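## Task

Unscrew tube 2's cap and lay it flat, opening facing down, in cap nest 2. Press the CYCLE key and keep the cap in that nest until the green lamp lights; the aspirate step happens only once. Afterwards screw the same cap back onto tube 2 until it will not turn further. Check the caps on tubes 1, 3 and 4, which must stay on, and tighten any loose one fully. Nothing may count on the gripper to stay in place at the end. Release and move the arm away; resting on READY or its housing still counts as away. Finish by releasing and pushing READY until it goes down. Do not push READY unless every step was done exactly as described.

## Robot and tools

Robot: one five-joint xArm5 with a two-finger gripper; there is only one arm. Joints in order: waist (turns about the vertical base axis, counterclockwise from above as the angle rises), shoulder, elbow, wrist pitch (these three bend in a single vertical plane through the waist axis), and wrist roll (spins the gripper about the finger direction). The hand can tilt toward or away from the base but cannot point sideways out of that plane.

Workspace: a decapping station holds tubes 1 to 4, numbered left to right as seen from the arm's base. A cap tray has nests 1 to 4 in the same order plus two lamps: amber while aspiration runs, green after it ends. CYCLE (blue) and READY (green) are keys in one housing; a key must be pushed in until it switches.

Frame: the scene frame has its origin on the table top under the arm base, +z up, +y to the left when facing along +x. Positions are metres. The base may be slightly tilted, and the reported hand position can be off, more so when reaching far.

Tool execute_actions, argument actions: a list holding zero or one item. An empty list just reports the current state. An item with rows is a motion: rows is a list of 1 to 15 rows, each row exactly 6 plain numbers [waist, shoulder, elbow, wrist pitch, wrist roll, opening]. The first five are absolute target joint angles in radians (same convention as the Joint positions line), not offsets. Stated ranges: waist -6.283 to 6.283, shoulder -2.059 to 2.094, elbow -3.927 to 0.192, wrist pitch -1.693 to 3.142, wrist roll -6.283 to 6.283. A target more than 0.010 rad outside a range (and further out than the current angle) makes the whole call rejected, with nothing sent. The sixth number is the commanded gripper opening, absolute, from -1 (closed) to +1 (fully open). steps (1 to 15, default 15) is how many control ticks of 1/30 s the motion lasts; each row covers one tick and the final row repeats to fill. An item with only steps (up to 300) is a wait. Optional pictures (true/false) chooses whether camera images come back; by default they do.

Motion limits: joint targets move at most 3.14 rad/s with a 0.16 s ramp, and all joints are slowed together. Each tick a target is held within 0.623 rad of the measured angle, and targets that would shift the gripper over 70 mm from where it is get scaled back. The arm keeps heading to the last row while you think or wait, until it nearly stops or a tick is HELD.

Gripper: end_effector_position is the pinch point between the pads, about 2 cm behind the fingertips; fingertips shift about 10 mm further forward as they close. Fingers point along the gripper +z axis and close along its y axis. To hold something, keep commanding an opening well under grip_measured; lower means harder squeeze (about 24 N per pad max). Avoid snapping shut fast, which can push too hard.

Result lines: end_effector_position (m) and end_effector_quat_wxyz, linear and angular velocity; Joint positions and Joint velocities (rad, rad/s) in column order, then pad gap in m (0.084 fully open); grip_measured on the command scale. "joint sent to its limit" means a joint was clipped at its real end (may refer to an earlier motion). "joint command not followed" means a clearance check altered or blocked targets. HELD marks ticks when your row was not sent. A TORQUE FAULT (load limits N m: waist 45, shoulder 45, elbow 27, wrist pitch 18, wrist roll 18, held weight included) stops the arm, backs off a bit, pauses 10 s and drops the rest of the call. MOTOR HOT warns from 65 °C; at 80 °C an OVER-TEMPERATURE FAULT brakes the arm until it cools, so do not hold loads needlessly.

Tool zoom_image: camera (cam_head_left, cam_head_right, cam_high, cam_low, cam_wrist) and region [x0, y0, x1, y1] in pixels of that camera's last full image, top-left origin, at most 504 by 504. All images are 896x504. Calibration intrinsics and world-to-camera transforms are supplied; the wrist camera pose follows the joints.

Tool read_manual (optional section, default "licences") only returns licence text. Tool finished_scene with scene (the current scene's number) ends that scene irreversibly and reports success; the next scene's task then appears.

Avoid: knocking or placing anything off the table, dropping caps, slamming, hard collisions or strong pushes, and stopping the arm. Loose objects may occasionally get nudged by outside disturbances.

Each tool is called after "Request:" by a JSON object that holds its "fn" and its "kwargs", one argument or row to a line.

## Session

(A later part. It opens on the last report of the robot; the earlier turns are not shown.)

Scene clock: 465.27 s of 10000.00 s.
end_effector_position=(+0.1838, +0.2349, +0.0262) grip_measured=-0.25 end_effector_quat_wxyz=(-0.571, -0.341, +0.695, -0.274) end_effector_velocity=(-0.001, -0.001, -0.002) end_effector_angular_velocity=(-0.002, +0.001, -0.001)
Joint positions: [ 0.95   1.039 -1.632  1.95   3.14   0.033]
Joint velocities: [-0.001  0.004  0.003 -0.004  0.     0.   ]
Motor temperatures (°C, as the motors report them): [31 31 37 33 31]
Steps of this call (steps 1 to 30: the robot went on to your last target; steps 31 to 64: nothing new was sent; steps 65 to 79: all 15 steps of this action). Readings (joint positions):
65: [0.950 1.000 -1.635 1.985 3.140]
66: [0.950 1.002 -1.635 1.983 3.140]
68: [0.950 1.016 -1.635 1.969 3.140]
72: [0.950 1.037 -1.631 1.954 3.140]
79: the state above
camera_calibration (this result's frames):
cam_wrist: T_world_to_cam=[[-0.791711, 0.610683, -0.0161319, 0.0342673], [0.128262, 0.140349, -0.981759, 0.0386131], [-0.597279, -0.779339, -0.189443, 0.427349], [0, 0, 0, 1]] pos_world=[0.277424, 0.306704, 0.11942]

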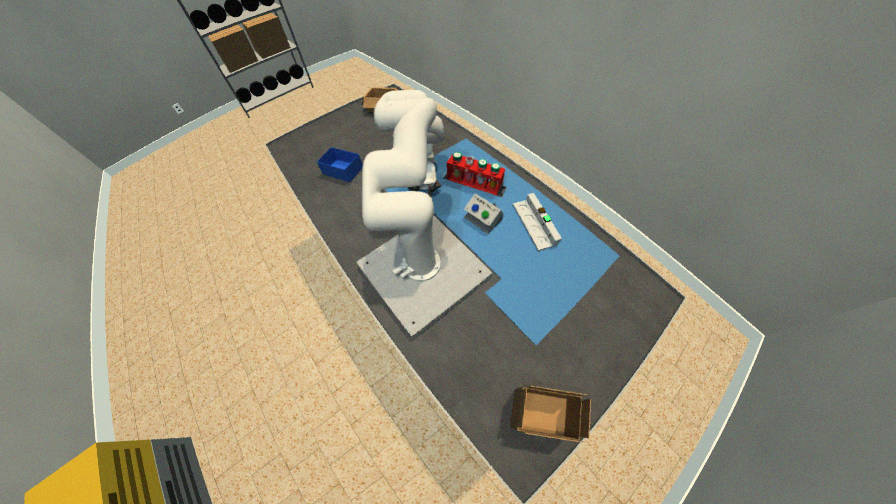

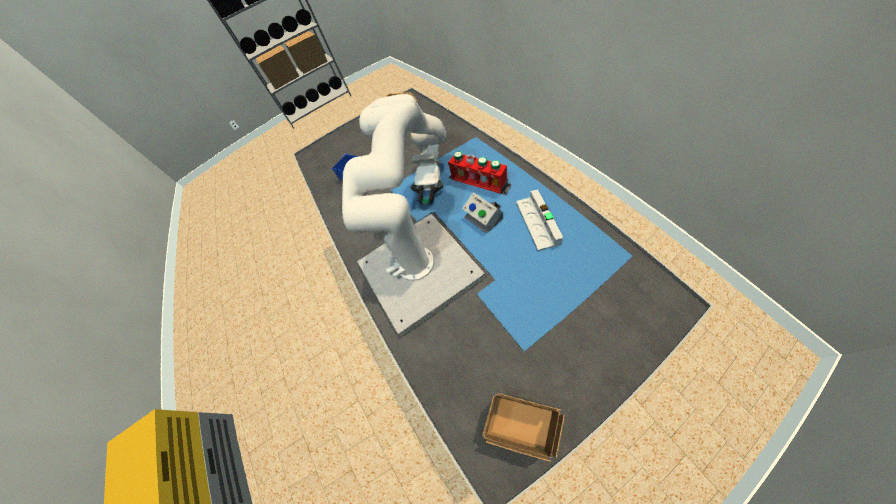

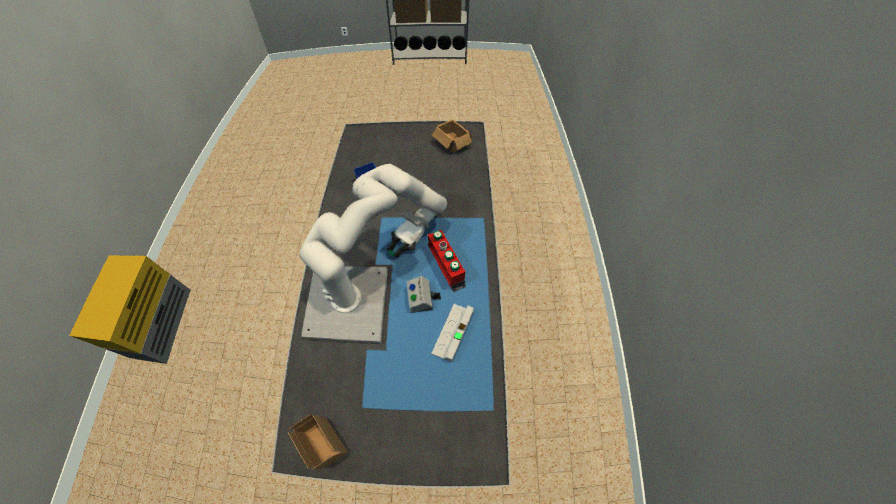

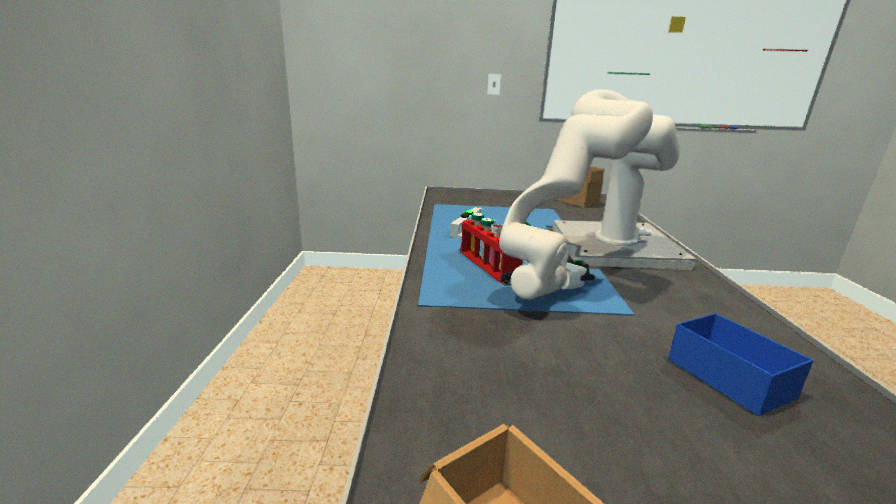

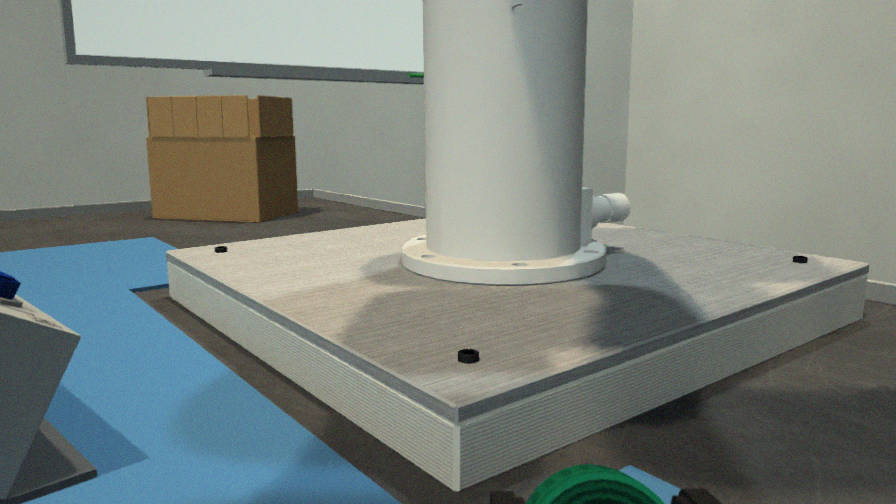

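Request:
{"fn": "execute_actions", "kwargs": {
  "actions": [
    {"rows":[[0.95,1.04,-1.632,1.95,3.14,-0.5],[0.95,1.04,-1.632,1.95,3.14,-0.4],[0.95,1.04,-1.632,1.95,3.14,-0.3],[0.95,1.04,-1.632,1.95,3.14,-0.25],[0.95,1.04,-1.632,1.95,3.14,-0.2],[0.95,1.04,-1.632,1.95,3.14,-0.1],[0.95,1.04,-1.632,1.95,3.14,0.1],[0.95,1.04,-1.632,1.95,3.14,0.4]],"steps":15}
  ],
  "pictures": false
}}

Request:
{"fn": "execute_actions", "kwargs": {
  "actions": [
    {"rows":[[0.95,1.04,-1.70,2.0,3.14,0.4],[0.95,1.04,-1.70,2.0,3.14,0.4],[0.95,1.04,-1.70,2.0,3.14,0.4],[0.95,1.04,-1.70,2.0,3.14,0.4],[0.95,0.75,-1.72,2.1,3.14,0.4]],"steps":15}
  ]
}}

Request:
{"fn": "zoom_image", "kwargs": {
  "camera": "cam_low",
  "region": [540,230,630,295]
}}

Request:
{"fn": "zoom_image", "kwargs": {
  "camera": "cam_high",
  "region": [355,225,425,285]
}}

Scene clock: 471.43 s of 10000.00 s.
end_effector_position=(+0.1837, +0.2347, +0.0259) grip_measured=+0.39 end_effector_quat_wxyz=(-0.571, -0.341, +0.694, -0.275) end_effector_velocity=(-0.000, +0.000, -0.000) end_effector_angular_velocity=(-0.000, -0.000, +0.001)
Joint positions: [ 0.95   1.04  -1.632  1.95   3.14   0.06 ]
Joint velocities: [ 0.001  0.     0.    -0.     0.     0.004]
Motor temperatures (°C, as the motors report them): [31 31 36 33 31]
Steps of this call (steps 1 to 15: the robot went on to your last target; steps 16 to 170: nothing new was sent; steps 171 to 185: all 15 steps of this action). Readings (joint positions):
171: [0.950 1.040 -1.632 1.950 3.140]
172: [0.950 1.040 -1.632 1.950 3.140]
174: [0.950 1.040 -1.632 1.950 3.140]
178: [0.950 1.040 -1.632 1.950 3.140]
185: the state above

Scene clock: 471.93 s of 10000.00 s.
end_effector_position=(+0.2203, +0.2804, +0.1280) grip_measured=+0.39 end_effector_quat_wxyz=(-0.509, -0.364, +0.741, -0.244) end_effector_velocity=(+0.068, +0.083, +0.314) end_effector_angular_velocity=(+0.413, -0.323, -0.004)
Joint positions: [ 0.95   0.824 -1.711  2.071  3.14   0.061]
Joint velocities: [-0.    -0.706 -0.09   0.271 -0.     0.   ]
Motor temperatures (°C, as the motors report them): [31 31 36 33 31]
Steps of this call (steps 1 to 15: all 15 steps of this action). Readings (joint positions):
1: [0.950 1.040 -1.632 1.950 3.140]
2: [0.950 1.040 -1.634 1.953 3.140]
4: [0.950 1.042 -1.657 1.970 3.140]
8: [0.950 1.007 -1.684 2.004 3.140]
15: the state above
camera_calibration (this result's frames):
cam_wrist: T_world_to_cam=[[-0.789201, 0.6139, -0.0170179, 0.0356926], [0.230946, 0.270989, -0.934467, 0.0621728], [-0.569058, -0.741412, -0.355642, 0.508309], [0, 0, 0, 1]] pos_world=[0.303067, 0.338107, 0.239482]

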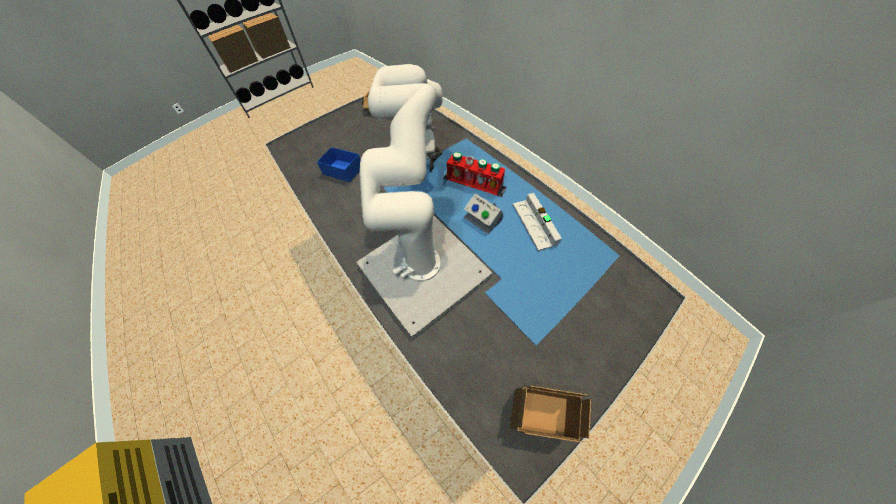

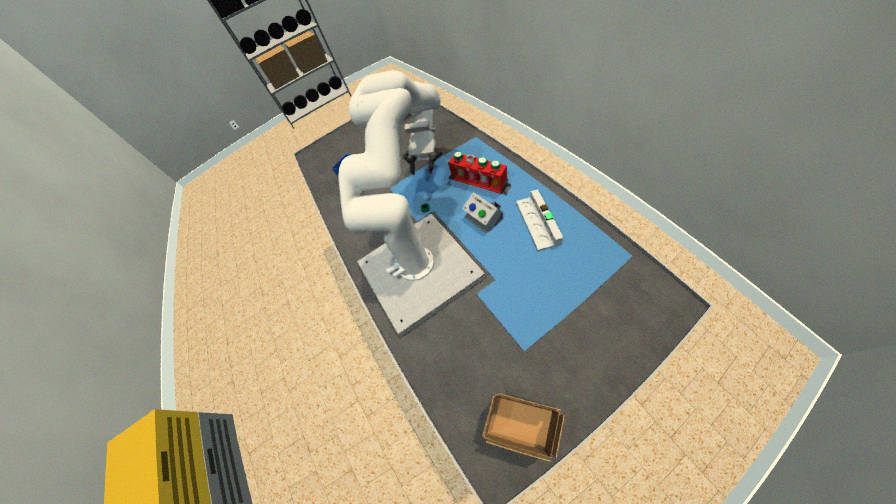

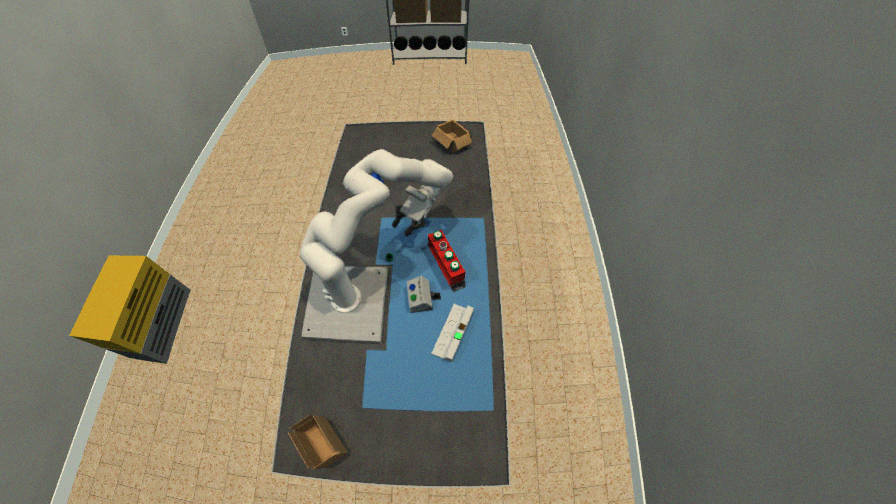

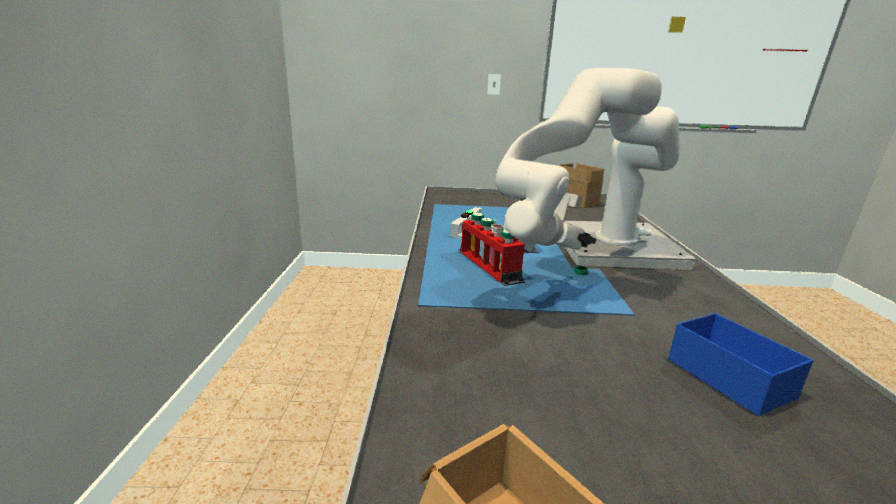

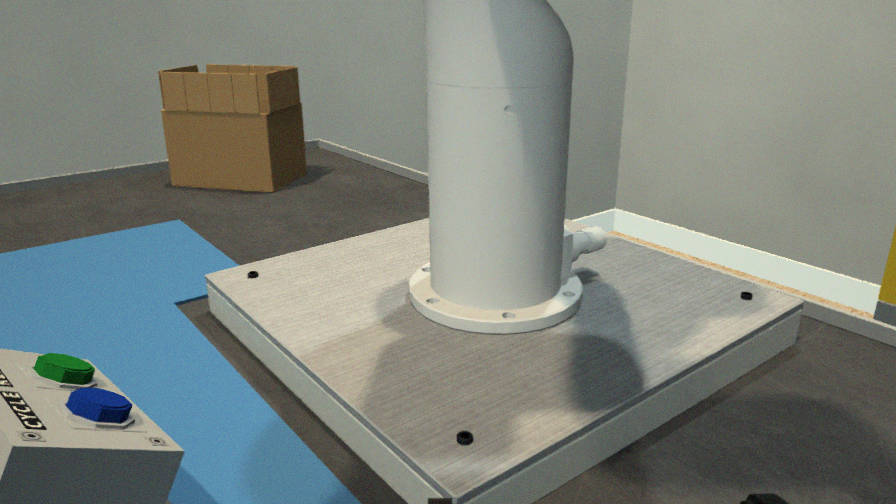

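Region (540, 230, 630, 295) of cam_low's 896x504 image, scaled by 5.600, with more detail than that image has.

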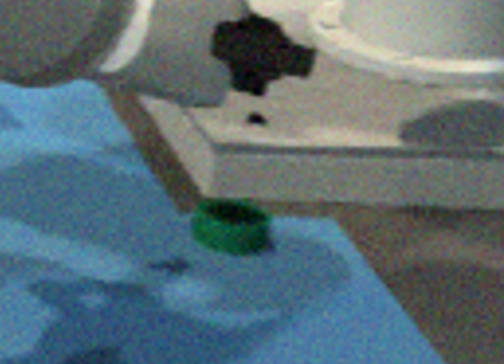

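Region (355, 225, 425, 285) of cam_high's 896x504 image, scaled by 7.200, with more detail than that image has; it fills the top 432 rows of this view, and the rest is white.

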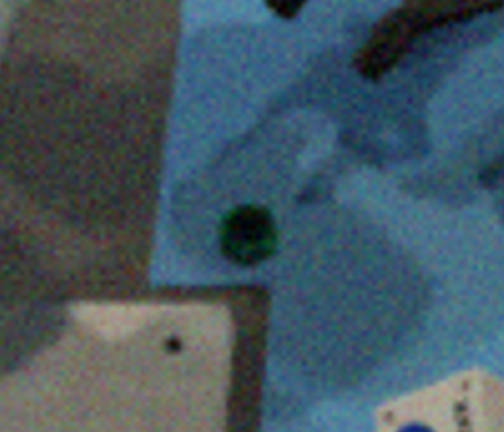

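Request:
{"fn": "execute_actions", "kwargs": {
  "actions": [
    {"rows":[[0.945,0.1,-0.9,1.2,3.14,0.4]],"steps":15}
  ],
  "pictures": false
}}

Request:
{"fn": "execute_actions", "kwargs": {
  "actions": [
    {"rows":[[0.945,-0.33,-0.17,0.5,3.14,0.4]],"steps":15}
  ]
}}

Scene clock: 487.93 s of 10000.00 s.
end_effector_position=(+0.2199, +0.2770, +0.1369) grip_measured=+0.39 end_effector_quat_wxyz=(-0.207, -0.426, +0.875, -0.097) end_effector_velocity=(-0.026, -0.033, -0.149) end_effector_angular_velocity=(+0.333, -0.263, -0.005)
Joint positions: [ 0.945  0.123 -0.95   1.274  3.14   0.061]
Joint velocities: [-0.003 -0.227  0.726 -0.924 -0.001 -0.   ]
Motor temperatures (°C, as the motors report them): [31 32 37 33 31]
Steps of this call (steps 1 to 30: the robot went on to your last target; steps 31 to 465: nothing new was sent; steps 466 to 480: all 15 steps of this action). Readings (joint positions):
466: [0.950 0.750 -1.720 2.100 3.140]
467: [0.950 0.747 -1.716 2.096 3.140]
469: [0.950 0.709 -1.672 2.052 3.140]
473: [0.947 0.435 -1.398 1.775 3.140]
480: the state above

Scene clock: 488.43 s of 10000.00 s.
end_effector_position=(+0.1710, +0.2158, +0.0738) grip_measured=+0.39 end_effector_quat_wxyz=(-0.022, -0.436, +0.899, -0.007) end_effector_velocity=(-0.081, -0.102, -0.084) end_effector_angular_velocity=(+0.241, -0.191, -0.003)
Joint positions: [ 0.945 -0.299 -0.229  0.56   3.14   0.061]
Joint velocities: [ 0.    -0.366  0.761 -0.703  0.001 -0.   ]
Motor temperatures (°C, as the motors report them): [31 32 37 33 31]
Steps of this call (steps 1 to 15: all 15 steps of this action). Readings (joint positions):
1: [0.945 0.117 -0.931 1.249 3.140]
2: [0.945 0.111 -0.916 1.228 3.140]
4: [0.945 0.076 -0.865 1.167 3.140]
8: [0.945 -0.115 -0.594 0.897 3.140]
15: the state above
camera_calibration (this result's frames):
cam_wrist: T_world_to_cam=[[-0.771333, 0.636407, -0.00564501, 0.0267637], [0.635702, 0.769992, -0.0547288, -0.201437], [-0.0304832, -0.0458027, -0.998485, 0.218279], [0, 0, 0, 1]] pos_world=[0.155352, 0.14807, 0.207076]

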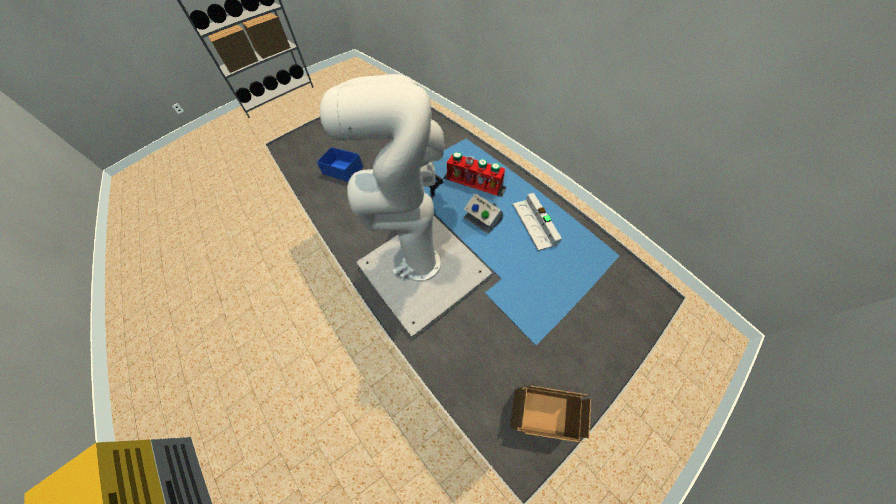

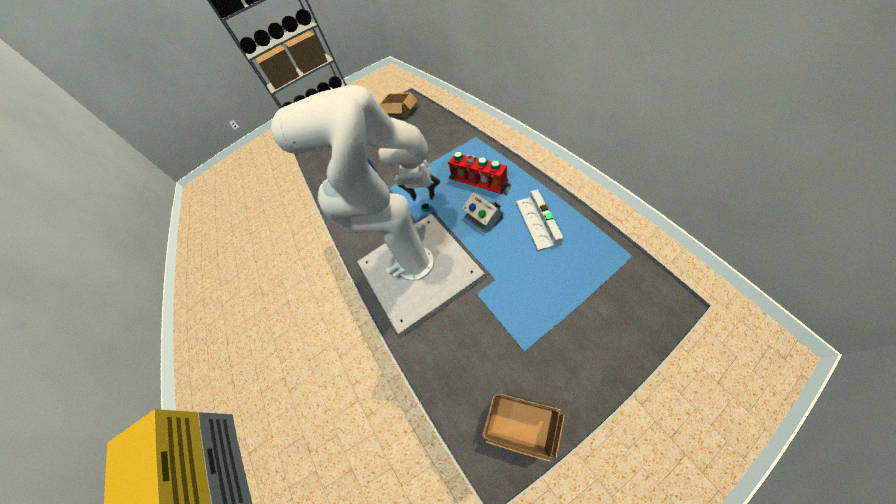

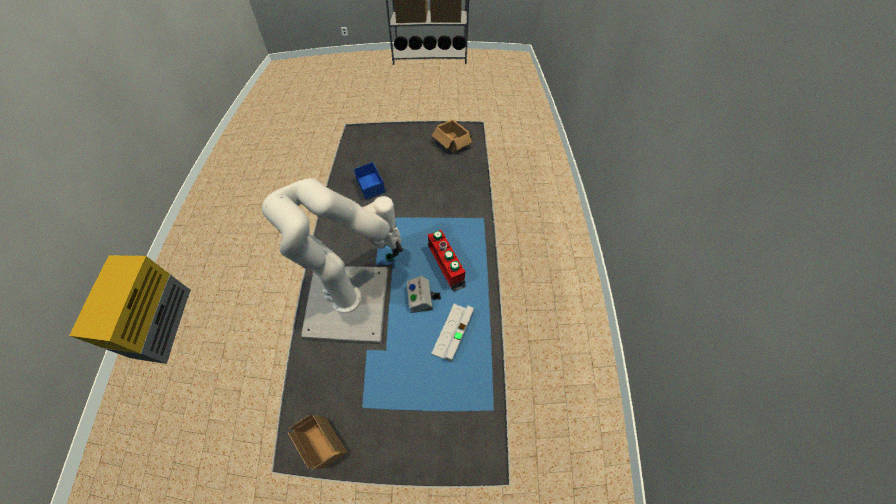

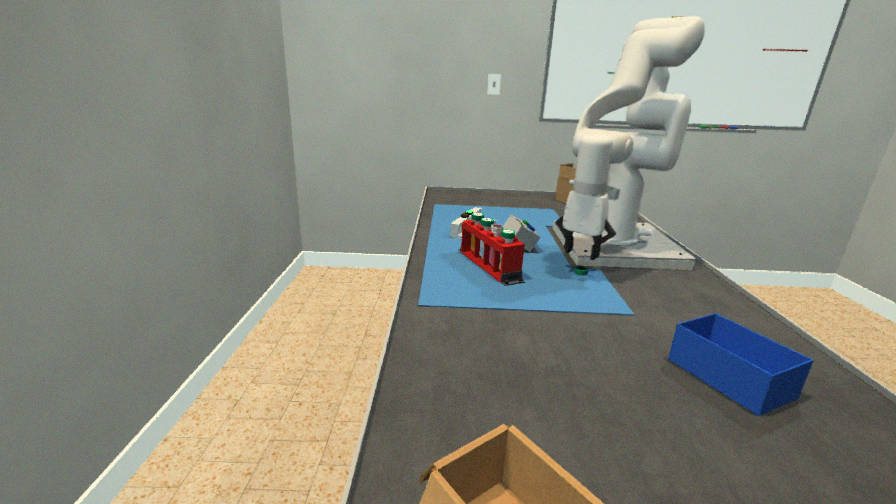

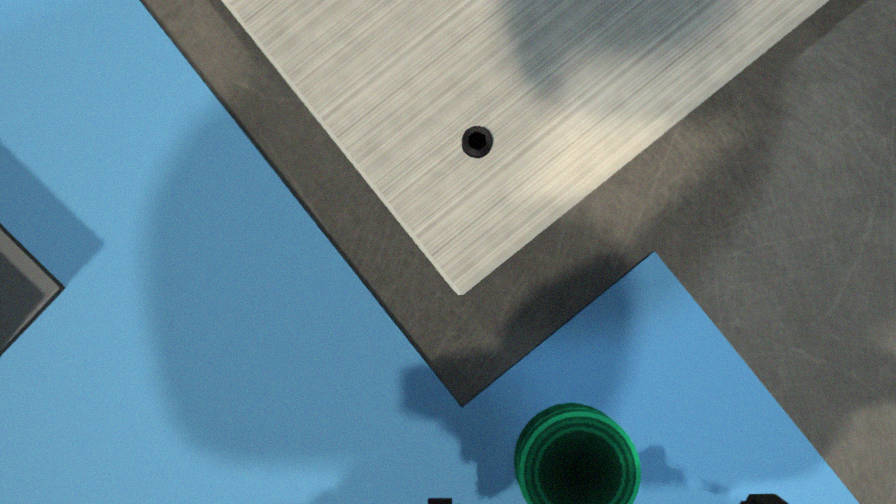

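Request:
{"fn": "execute_actions", "kwargs": {
  "actions": [
    {"rows":[[0.955,-0.25,-0.14,0.4,3.14,0.4],[0.955,-0.25,-0.14,0.4,3.14,0.4],[0.955,-0.25,-0.14,0.4,3.14,0.4],[0.955,-0.25,-0.14,0.4,3.14,0.4],[0.955,-0.15,-0.135,0.283,3.14,0.4]],"steps":15}
  ],
  "pictures": false
}}

Request:
{"fn": "execute_actions", "kwargs": {
  "actions": [
    {"rows":[[0.955,-0.15,-0.135,0.283,3.14,0.2],[0.955,-0.15,-0.135,0.283,3.14,0.1],[0.955,-0.15,-0.135,0.283,3.14,0],[0.955,-0.15,-0.135,0.283,3.14,-0.15],[0.955,-0.15,-0.135,0.283,3.14,-0.3],[0.955,-0.15,-0.135,0.283,3.14,-0.5],[0.955,-0.15,-0.135,0.283,3.14,-0.7],[0.955,-0.15,-0.135,0.283,3.14,-0.7],[0.955,-0.15,-0.135,0.283,3.14,-0.7],[0.955,-0.3,-0.3,0.65,3.14,-0.7]],"steps":15}
  ],
  "pictures": false
}}

Request:
{"fn": "execute_actions", "kwargs": {
  "actions": [
    {"rows":[[0.95,0.1,-0.95,1.65,3.14,-0.7]],"steps":15}
  ],
  "pictures": false
}}

Request:
{"fn": "execute_actions", "kwargs": {
  "actions": [
    {"rows":[[0.95,0.75,-1.3,2.15,3.14,-0.7]],"steps":15}
  ],
  "pictures": false
}}

Request:
{"fn": "execute_actions", "kwargs": {
  "actions": [
    {"rows":[[0.95,0.75,-1.3,2.15,3.14,-0.7],[0.95,0.75,-1.3,2.15,3.14,-0.7],[0.95,0.75,-1.3,2.15,3.14,-0.7],[0.95,0.89,-1.225,1.94,3.14,-0.7]],"steps":15}
  ]
}}

Request:
{"fn": "zoom_image", "kwargs": {
  "camera": "cam_low",
  "region": [540,215,640,290]
}}

Scene clock: 498.73 s of 10000.00 s.
end_effector_position=(+0.1577, +0.2036, +0.0289) grip_measured=+0.39 end_effector_quat_wxyz=(-0.007, -0.441, +0.898, +0.000) end_effector_velocity=(+0.005, +0.007, -0.005) end_effector_angular_velocity=(+0.027, -0.021, +0.000)
Joint positions: [ 0.955 -0.155 -0.136  0.289  3.14   0.061]
Joint velocities: [ 0.     0.044 -0.003 -0.076 -0.    -0.   ]
Motor temperatures (°C, as the motors report them): [31 31 37 33 31]
Steps of this call (steps 1 to 30: the robot went on to your last target; steps 31 to 294: nothing new was sent; steps 295 to 309: all 15 steps of this action). Readings (joint positions):
295: [0.945 -0.330 -0.170 0.500 3.140]
296: [0.945 -0.328 -0.169 0.496 3.140]
298: [0.948 -0.304 -0.162 0.464 3.140]
302: [0.954 -0.227 -0.142 0.374 3.140]
309: the state above

Scene clock: 499.23 s of 10000.00 s.
end_effector_position=(+0.1648, +0.2124, +0.0476) grip_measured=-0.26 end_effector_quat_wxyz=(-0.020, -0.441, +0.897, -0.006) end_effector_velocity=(+0.129, +0.163, +0.307) end_effector_angular_velocity=(-0.100, +0.078, +0.002)
Joint positions: [ 0.955 -0.205 -0.195  0.426  3.14   0.033]
Joint velocities: [ 0.001 -0.743 -0.836  1.705 -0.     0.   ]
Motor temperatures (°C, as the motors report them): [31 31 37 33 31]
Steps of this call (steps 1 to 15: all 15 steps of this action). Readings (joint positions):
1: [0.955 -0.153 -0.136 0.287 3.140]
2: [0.955 -0.153 -0.136 0.286 3.140]
4: [0.955 -0.152 -0.135 0.284 3.140]
8: [0.955 -0.151 -0.135 0.283 3.140]
15: the state above

Scene clock: 499.73 s of 10000.00 s.
end_effector_position=(+0.1801, +0.2288, +0.1559) grip_measured=-0.26 end_effector_quat_wxyz=(-0.295, -0.416, +0.849, -0.140) end_effector_velocity=(-0.174, -0.226, +0.197) end_effector_angular_velocity=(-1.266, +0.990, +0.008)
Joint positions: [ 0.95   0.081 -0.911  1.482  3.14   0.033]
Joint velocities: [-0.003  0.253 -0.464  1.818  0.     0.   ]
Motor temperatures (°C, as the motors report them): [31 31 37 33 31]
Steps of this call (steps 1 to 15: all 15 steps of this action). Readings (joint positions):
1: [0.955 -0.230 -0.223 0.482 3.140]
2: [0.955 -0.252 -0.253 0.535 3.140]
4: [0.955 -0.257 -0.333 0.641 3.140]
8: [0.953 -0.100 -0.603 0.909 3.140]
15: the state above

Scene clock: 500.23 s of 10000.00 s.
end_effector_position=(+0.1395, +0.1768, +0.1491) grip_measured=-0.26 end_effector_quat_wxyz=(+0.645, +0.309, -0.626, +0.311) end_effector_velocity=(+0.015, +0.020, +0.010) end_effector_angular_velocity=(-0.136, +0.106, +0.003)
Joint positions: [ 0.95   0.733 -1.285  2.134  3.14   0.033]
Joint velocities: [ 0.002  0.175 -0.202  0.199  0.     0.   ]
Motor temperatures (°C, as the motors report them): [31 31 37 33 31]
Steps of this call (steps 1 to 15: all 15 steps of this action). Readings (joint positions):
1: [0.950 0.087 -0.924 1.535 3.140]
2: [0.950 0.094 -0.934 1.580 3.140]
4: [0.950 0.133 -0.967 1.673 3.140]
8: [0.950 0.406 -1.125 1.917 3.140]
15: the state above

Scene clock: 500.73 s of 10000.00 s.
end_effector_position=(+0.1165, +0.1483, +0.0739) grip_measured=-0.26 end_effector_quat_wxyz=(+0.653, +0.304, -0.618, +0.315) end_effector_velocity=(-0.004, -0.005, -0.043) end_effector_angular_velocity=(+0.057, -0.044, -0.001)
Joint positions: [ 0.95   0.884 -1.227  1.951  3.14   0.033]
Joint velocities: [-0.001  0.053  0.009 -0.134 -0.     0.   ]
Motor temperatures (°C, as the motors report them): [31 31 37 33 31]
Steps of this call (steps 1 to 15: all 15 steps of this action). Readings (joint positions):
1: [0.950 0.737 -1.291 2.140 3.140]
2: [0.950 0.740 -1.295 2.143 3.140]
4: [0.950 0.743 -1.298 2.147 3.140]
8: [0.950 0.791 -1.277 2.075 3.140]
15: the state above
camera_calibration (this result's frames):
cam_wrist: T_world_to_cam=[[-0.795078, 0.606354, -0.0136314, 0.03544], [-0.0256639, -0.0560899, -0.998096, 0.154528], [-0.605964, -0.793214, 0.0601573, 0.313284], [0, 0, 0, 1]] pos_world=[0.221982, 0.23568, 0.135871]

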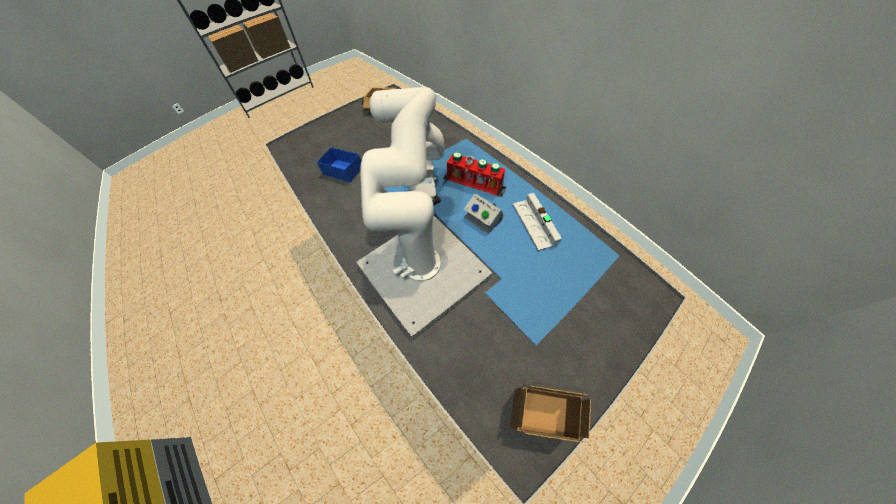

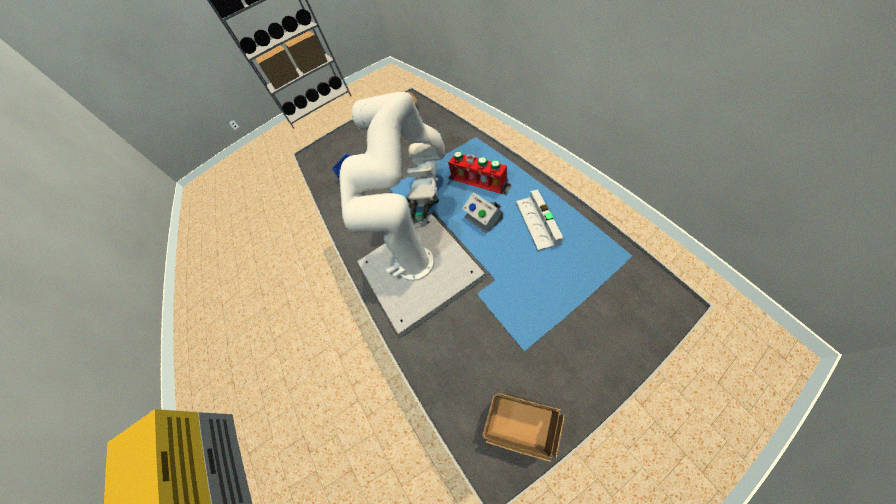

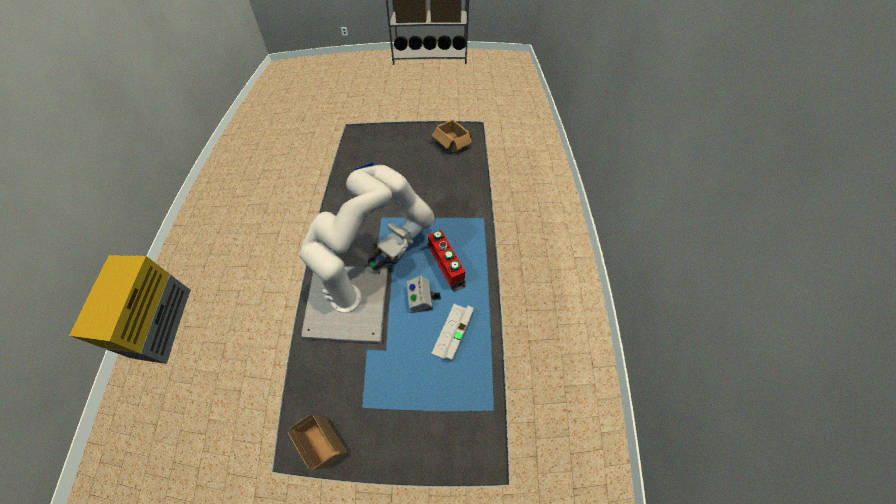

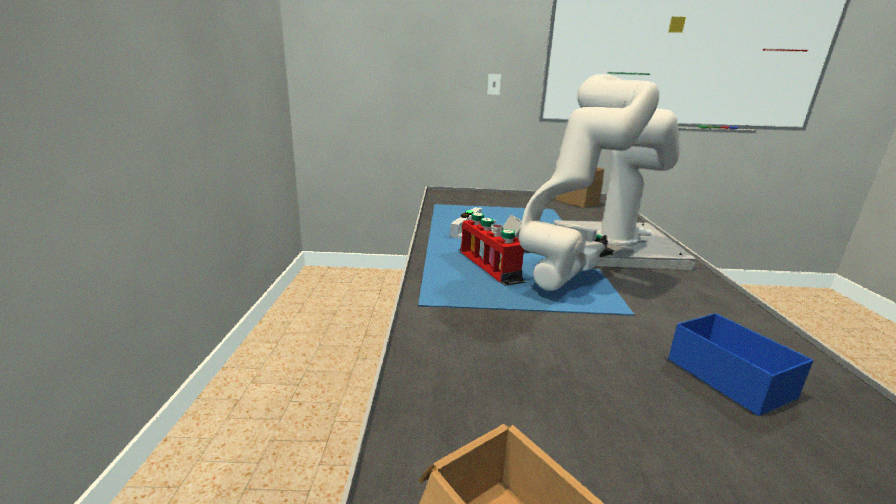

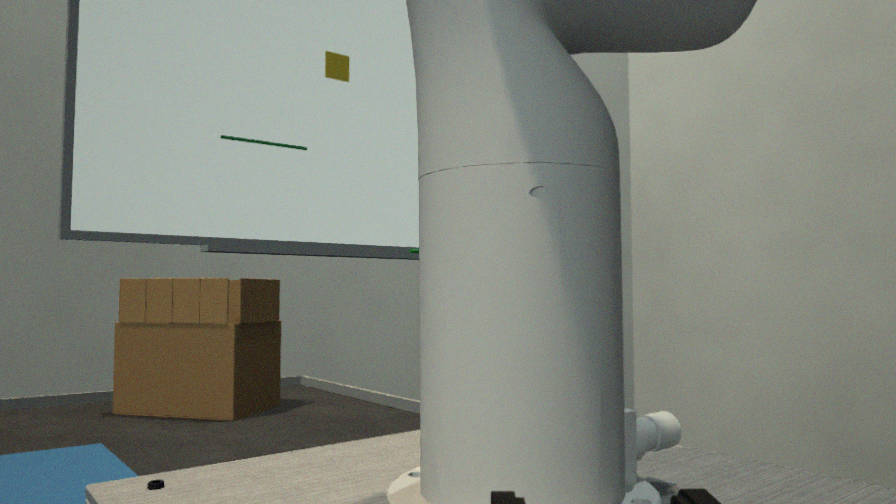

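Region (540, 215, 640, 290) of cam_low's 896x504 image, scaled by 5.040, with more detail than that image has; it fills the top 378 rows of this view, and the rest is white.

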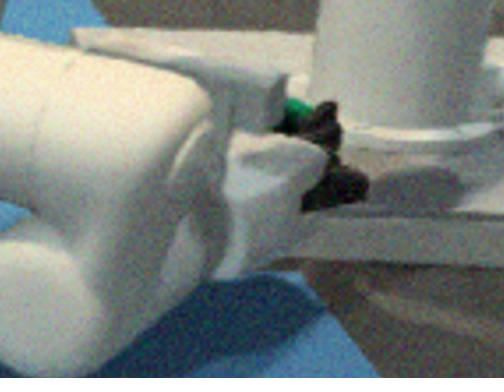

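Request:
{"fn": "execute_actions", "kwargs": {
  "actions": [
    {"rows":[[0.95,0.92,-1.218,1.925,3.14,-0.7]],"steps":15}
  ]
}}

Request:
{"fn": "zoom_image", "kwargs": {
  "camera": "cam_head_right",
  "region": [390,180,450,240]
}}

Scene clock: 503.17 s of 10000.00 s.
end_effector_position=(+0.1103, +0.1405, +0.0616) grip_measured=-0.26 end_effector_quat_wxyz=(+0.659, +0.301, -0.612, +0.318) end_effector_velocity=(-0.000, -0.001, -0.001) end_effector_angular_velocity=(-0.002, +0.001, -0.001)
Joint positions: [ 0.95   0.92  -1.218  1.925  3.14   0.033]
Joint velocities: [-0.001  0.002  0.001 -0.001  0.    -0.   ]
Motor temperatures (°C, as the motors report them): [31 31 37 33 31]
Steps of this call (steps 1 to 30: the robot went on to your last target; steps 31 to 58: nothing new was sent; steps 59 to 73: all 15 steps of this action). Readings (joint positions):
59: [0.950 0.890 -1.225 1.940 3.140]
60: [0.950 0.892 -1.225 1.939 3.140]
62: [0.950 0.903 -1.223 1.933 3.140]
66: [0.950 0.918 -1.218 1.927 3.140]
73: the state above
camera_calibration (this result's frames):
cam_wrist: T_world_to_cam=[[-0.795324, 0.606037, -0.0133993, 0.0351131], [-0.0369483, -0.070528, -0.996825, 0.144821], [-0.605058, -0.792304, 0.0784846, 0.302739], [0, 0, 0, 1]] pos_world=[0.216452, 0.228796, 0.121072]

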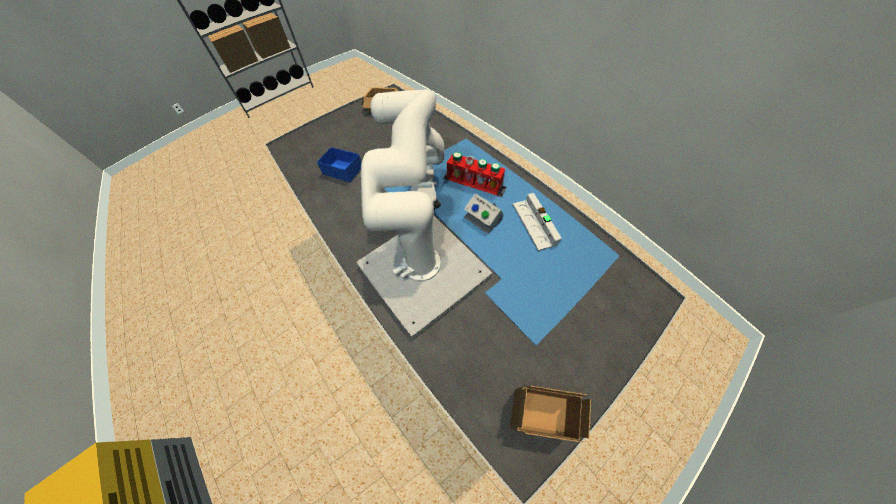

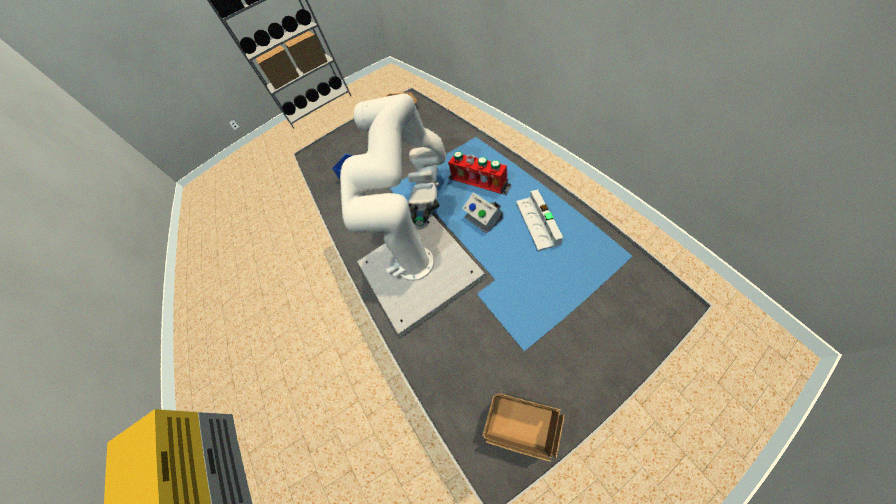

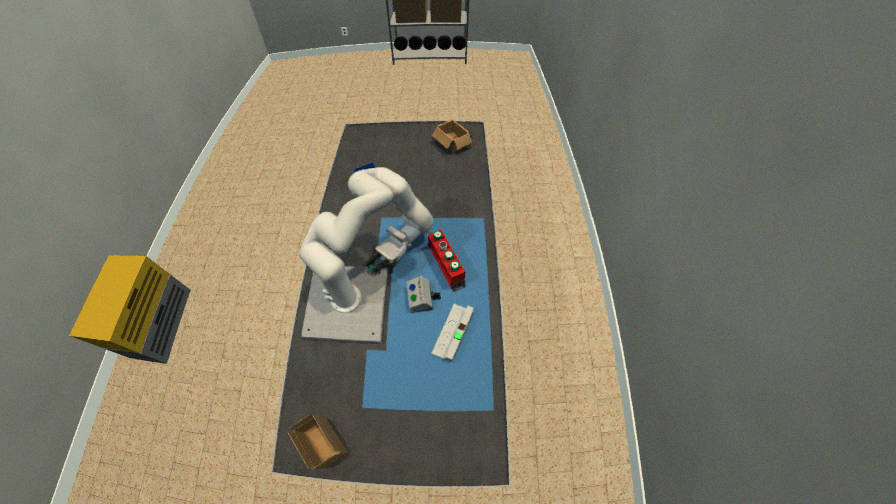

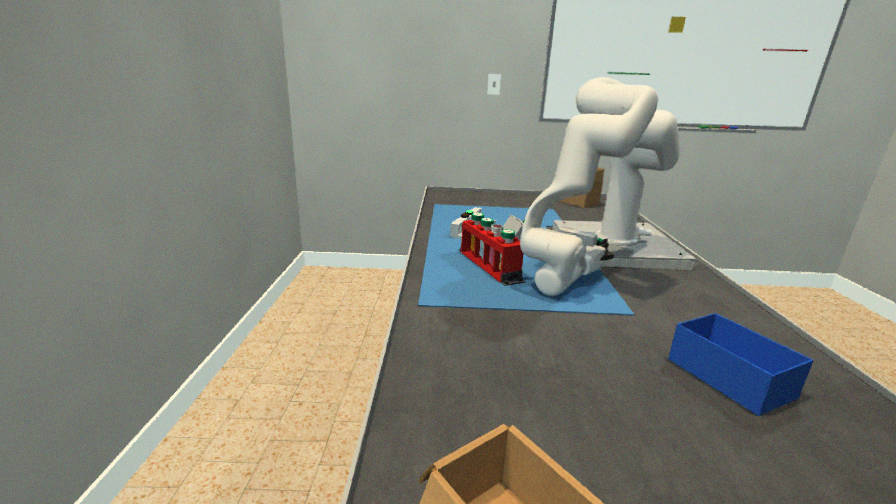

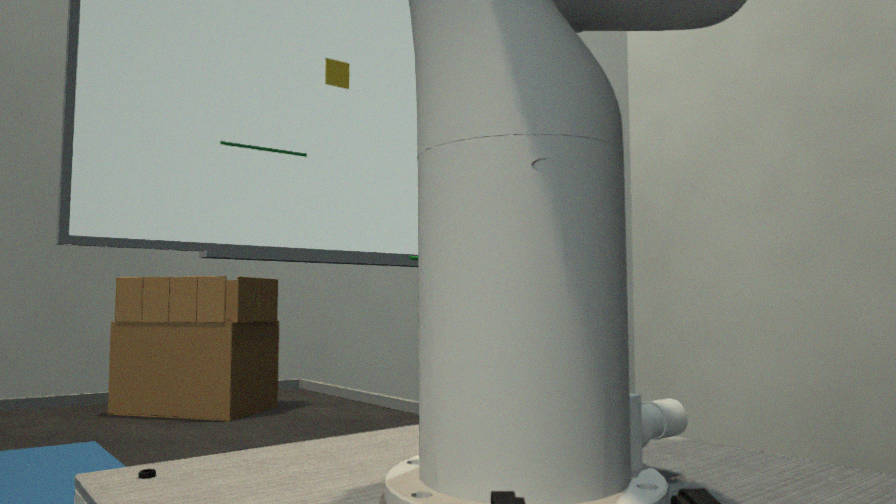

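Region (390, 180, 450, 240) of cam_head_right's 896x504 image, scaled by 8.400, with more detail than that image has.

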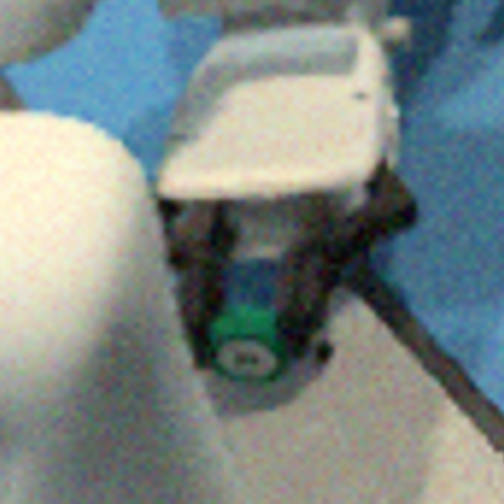

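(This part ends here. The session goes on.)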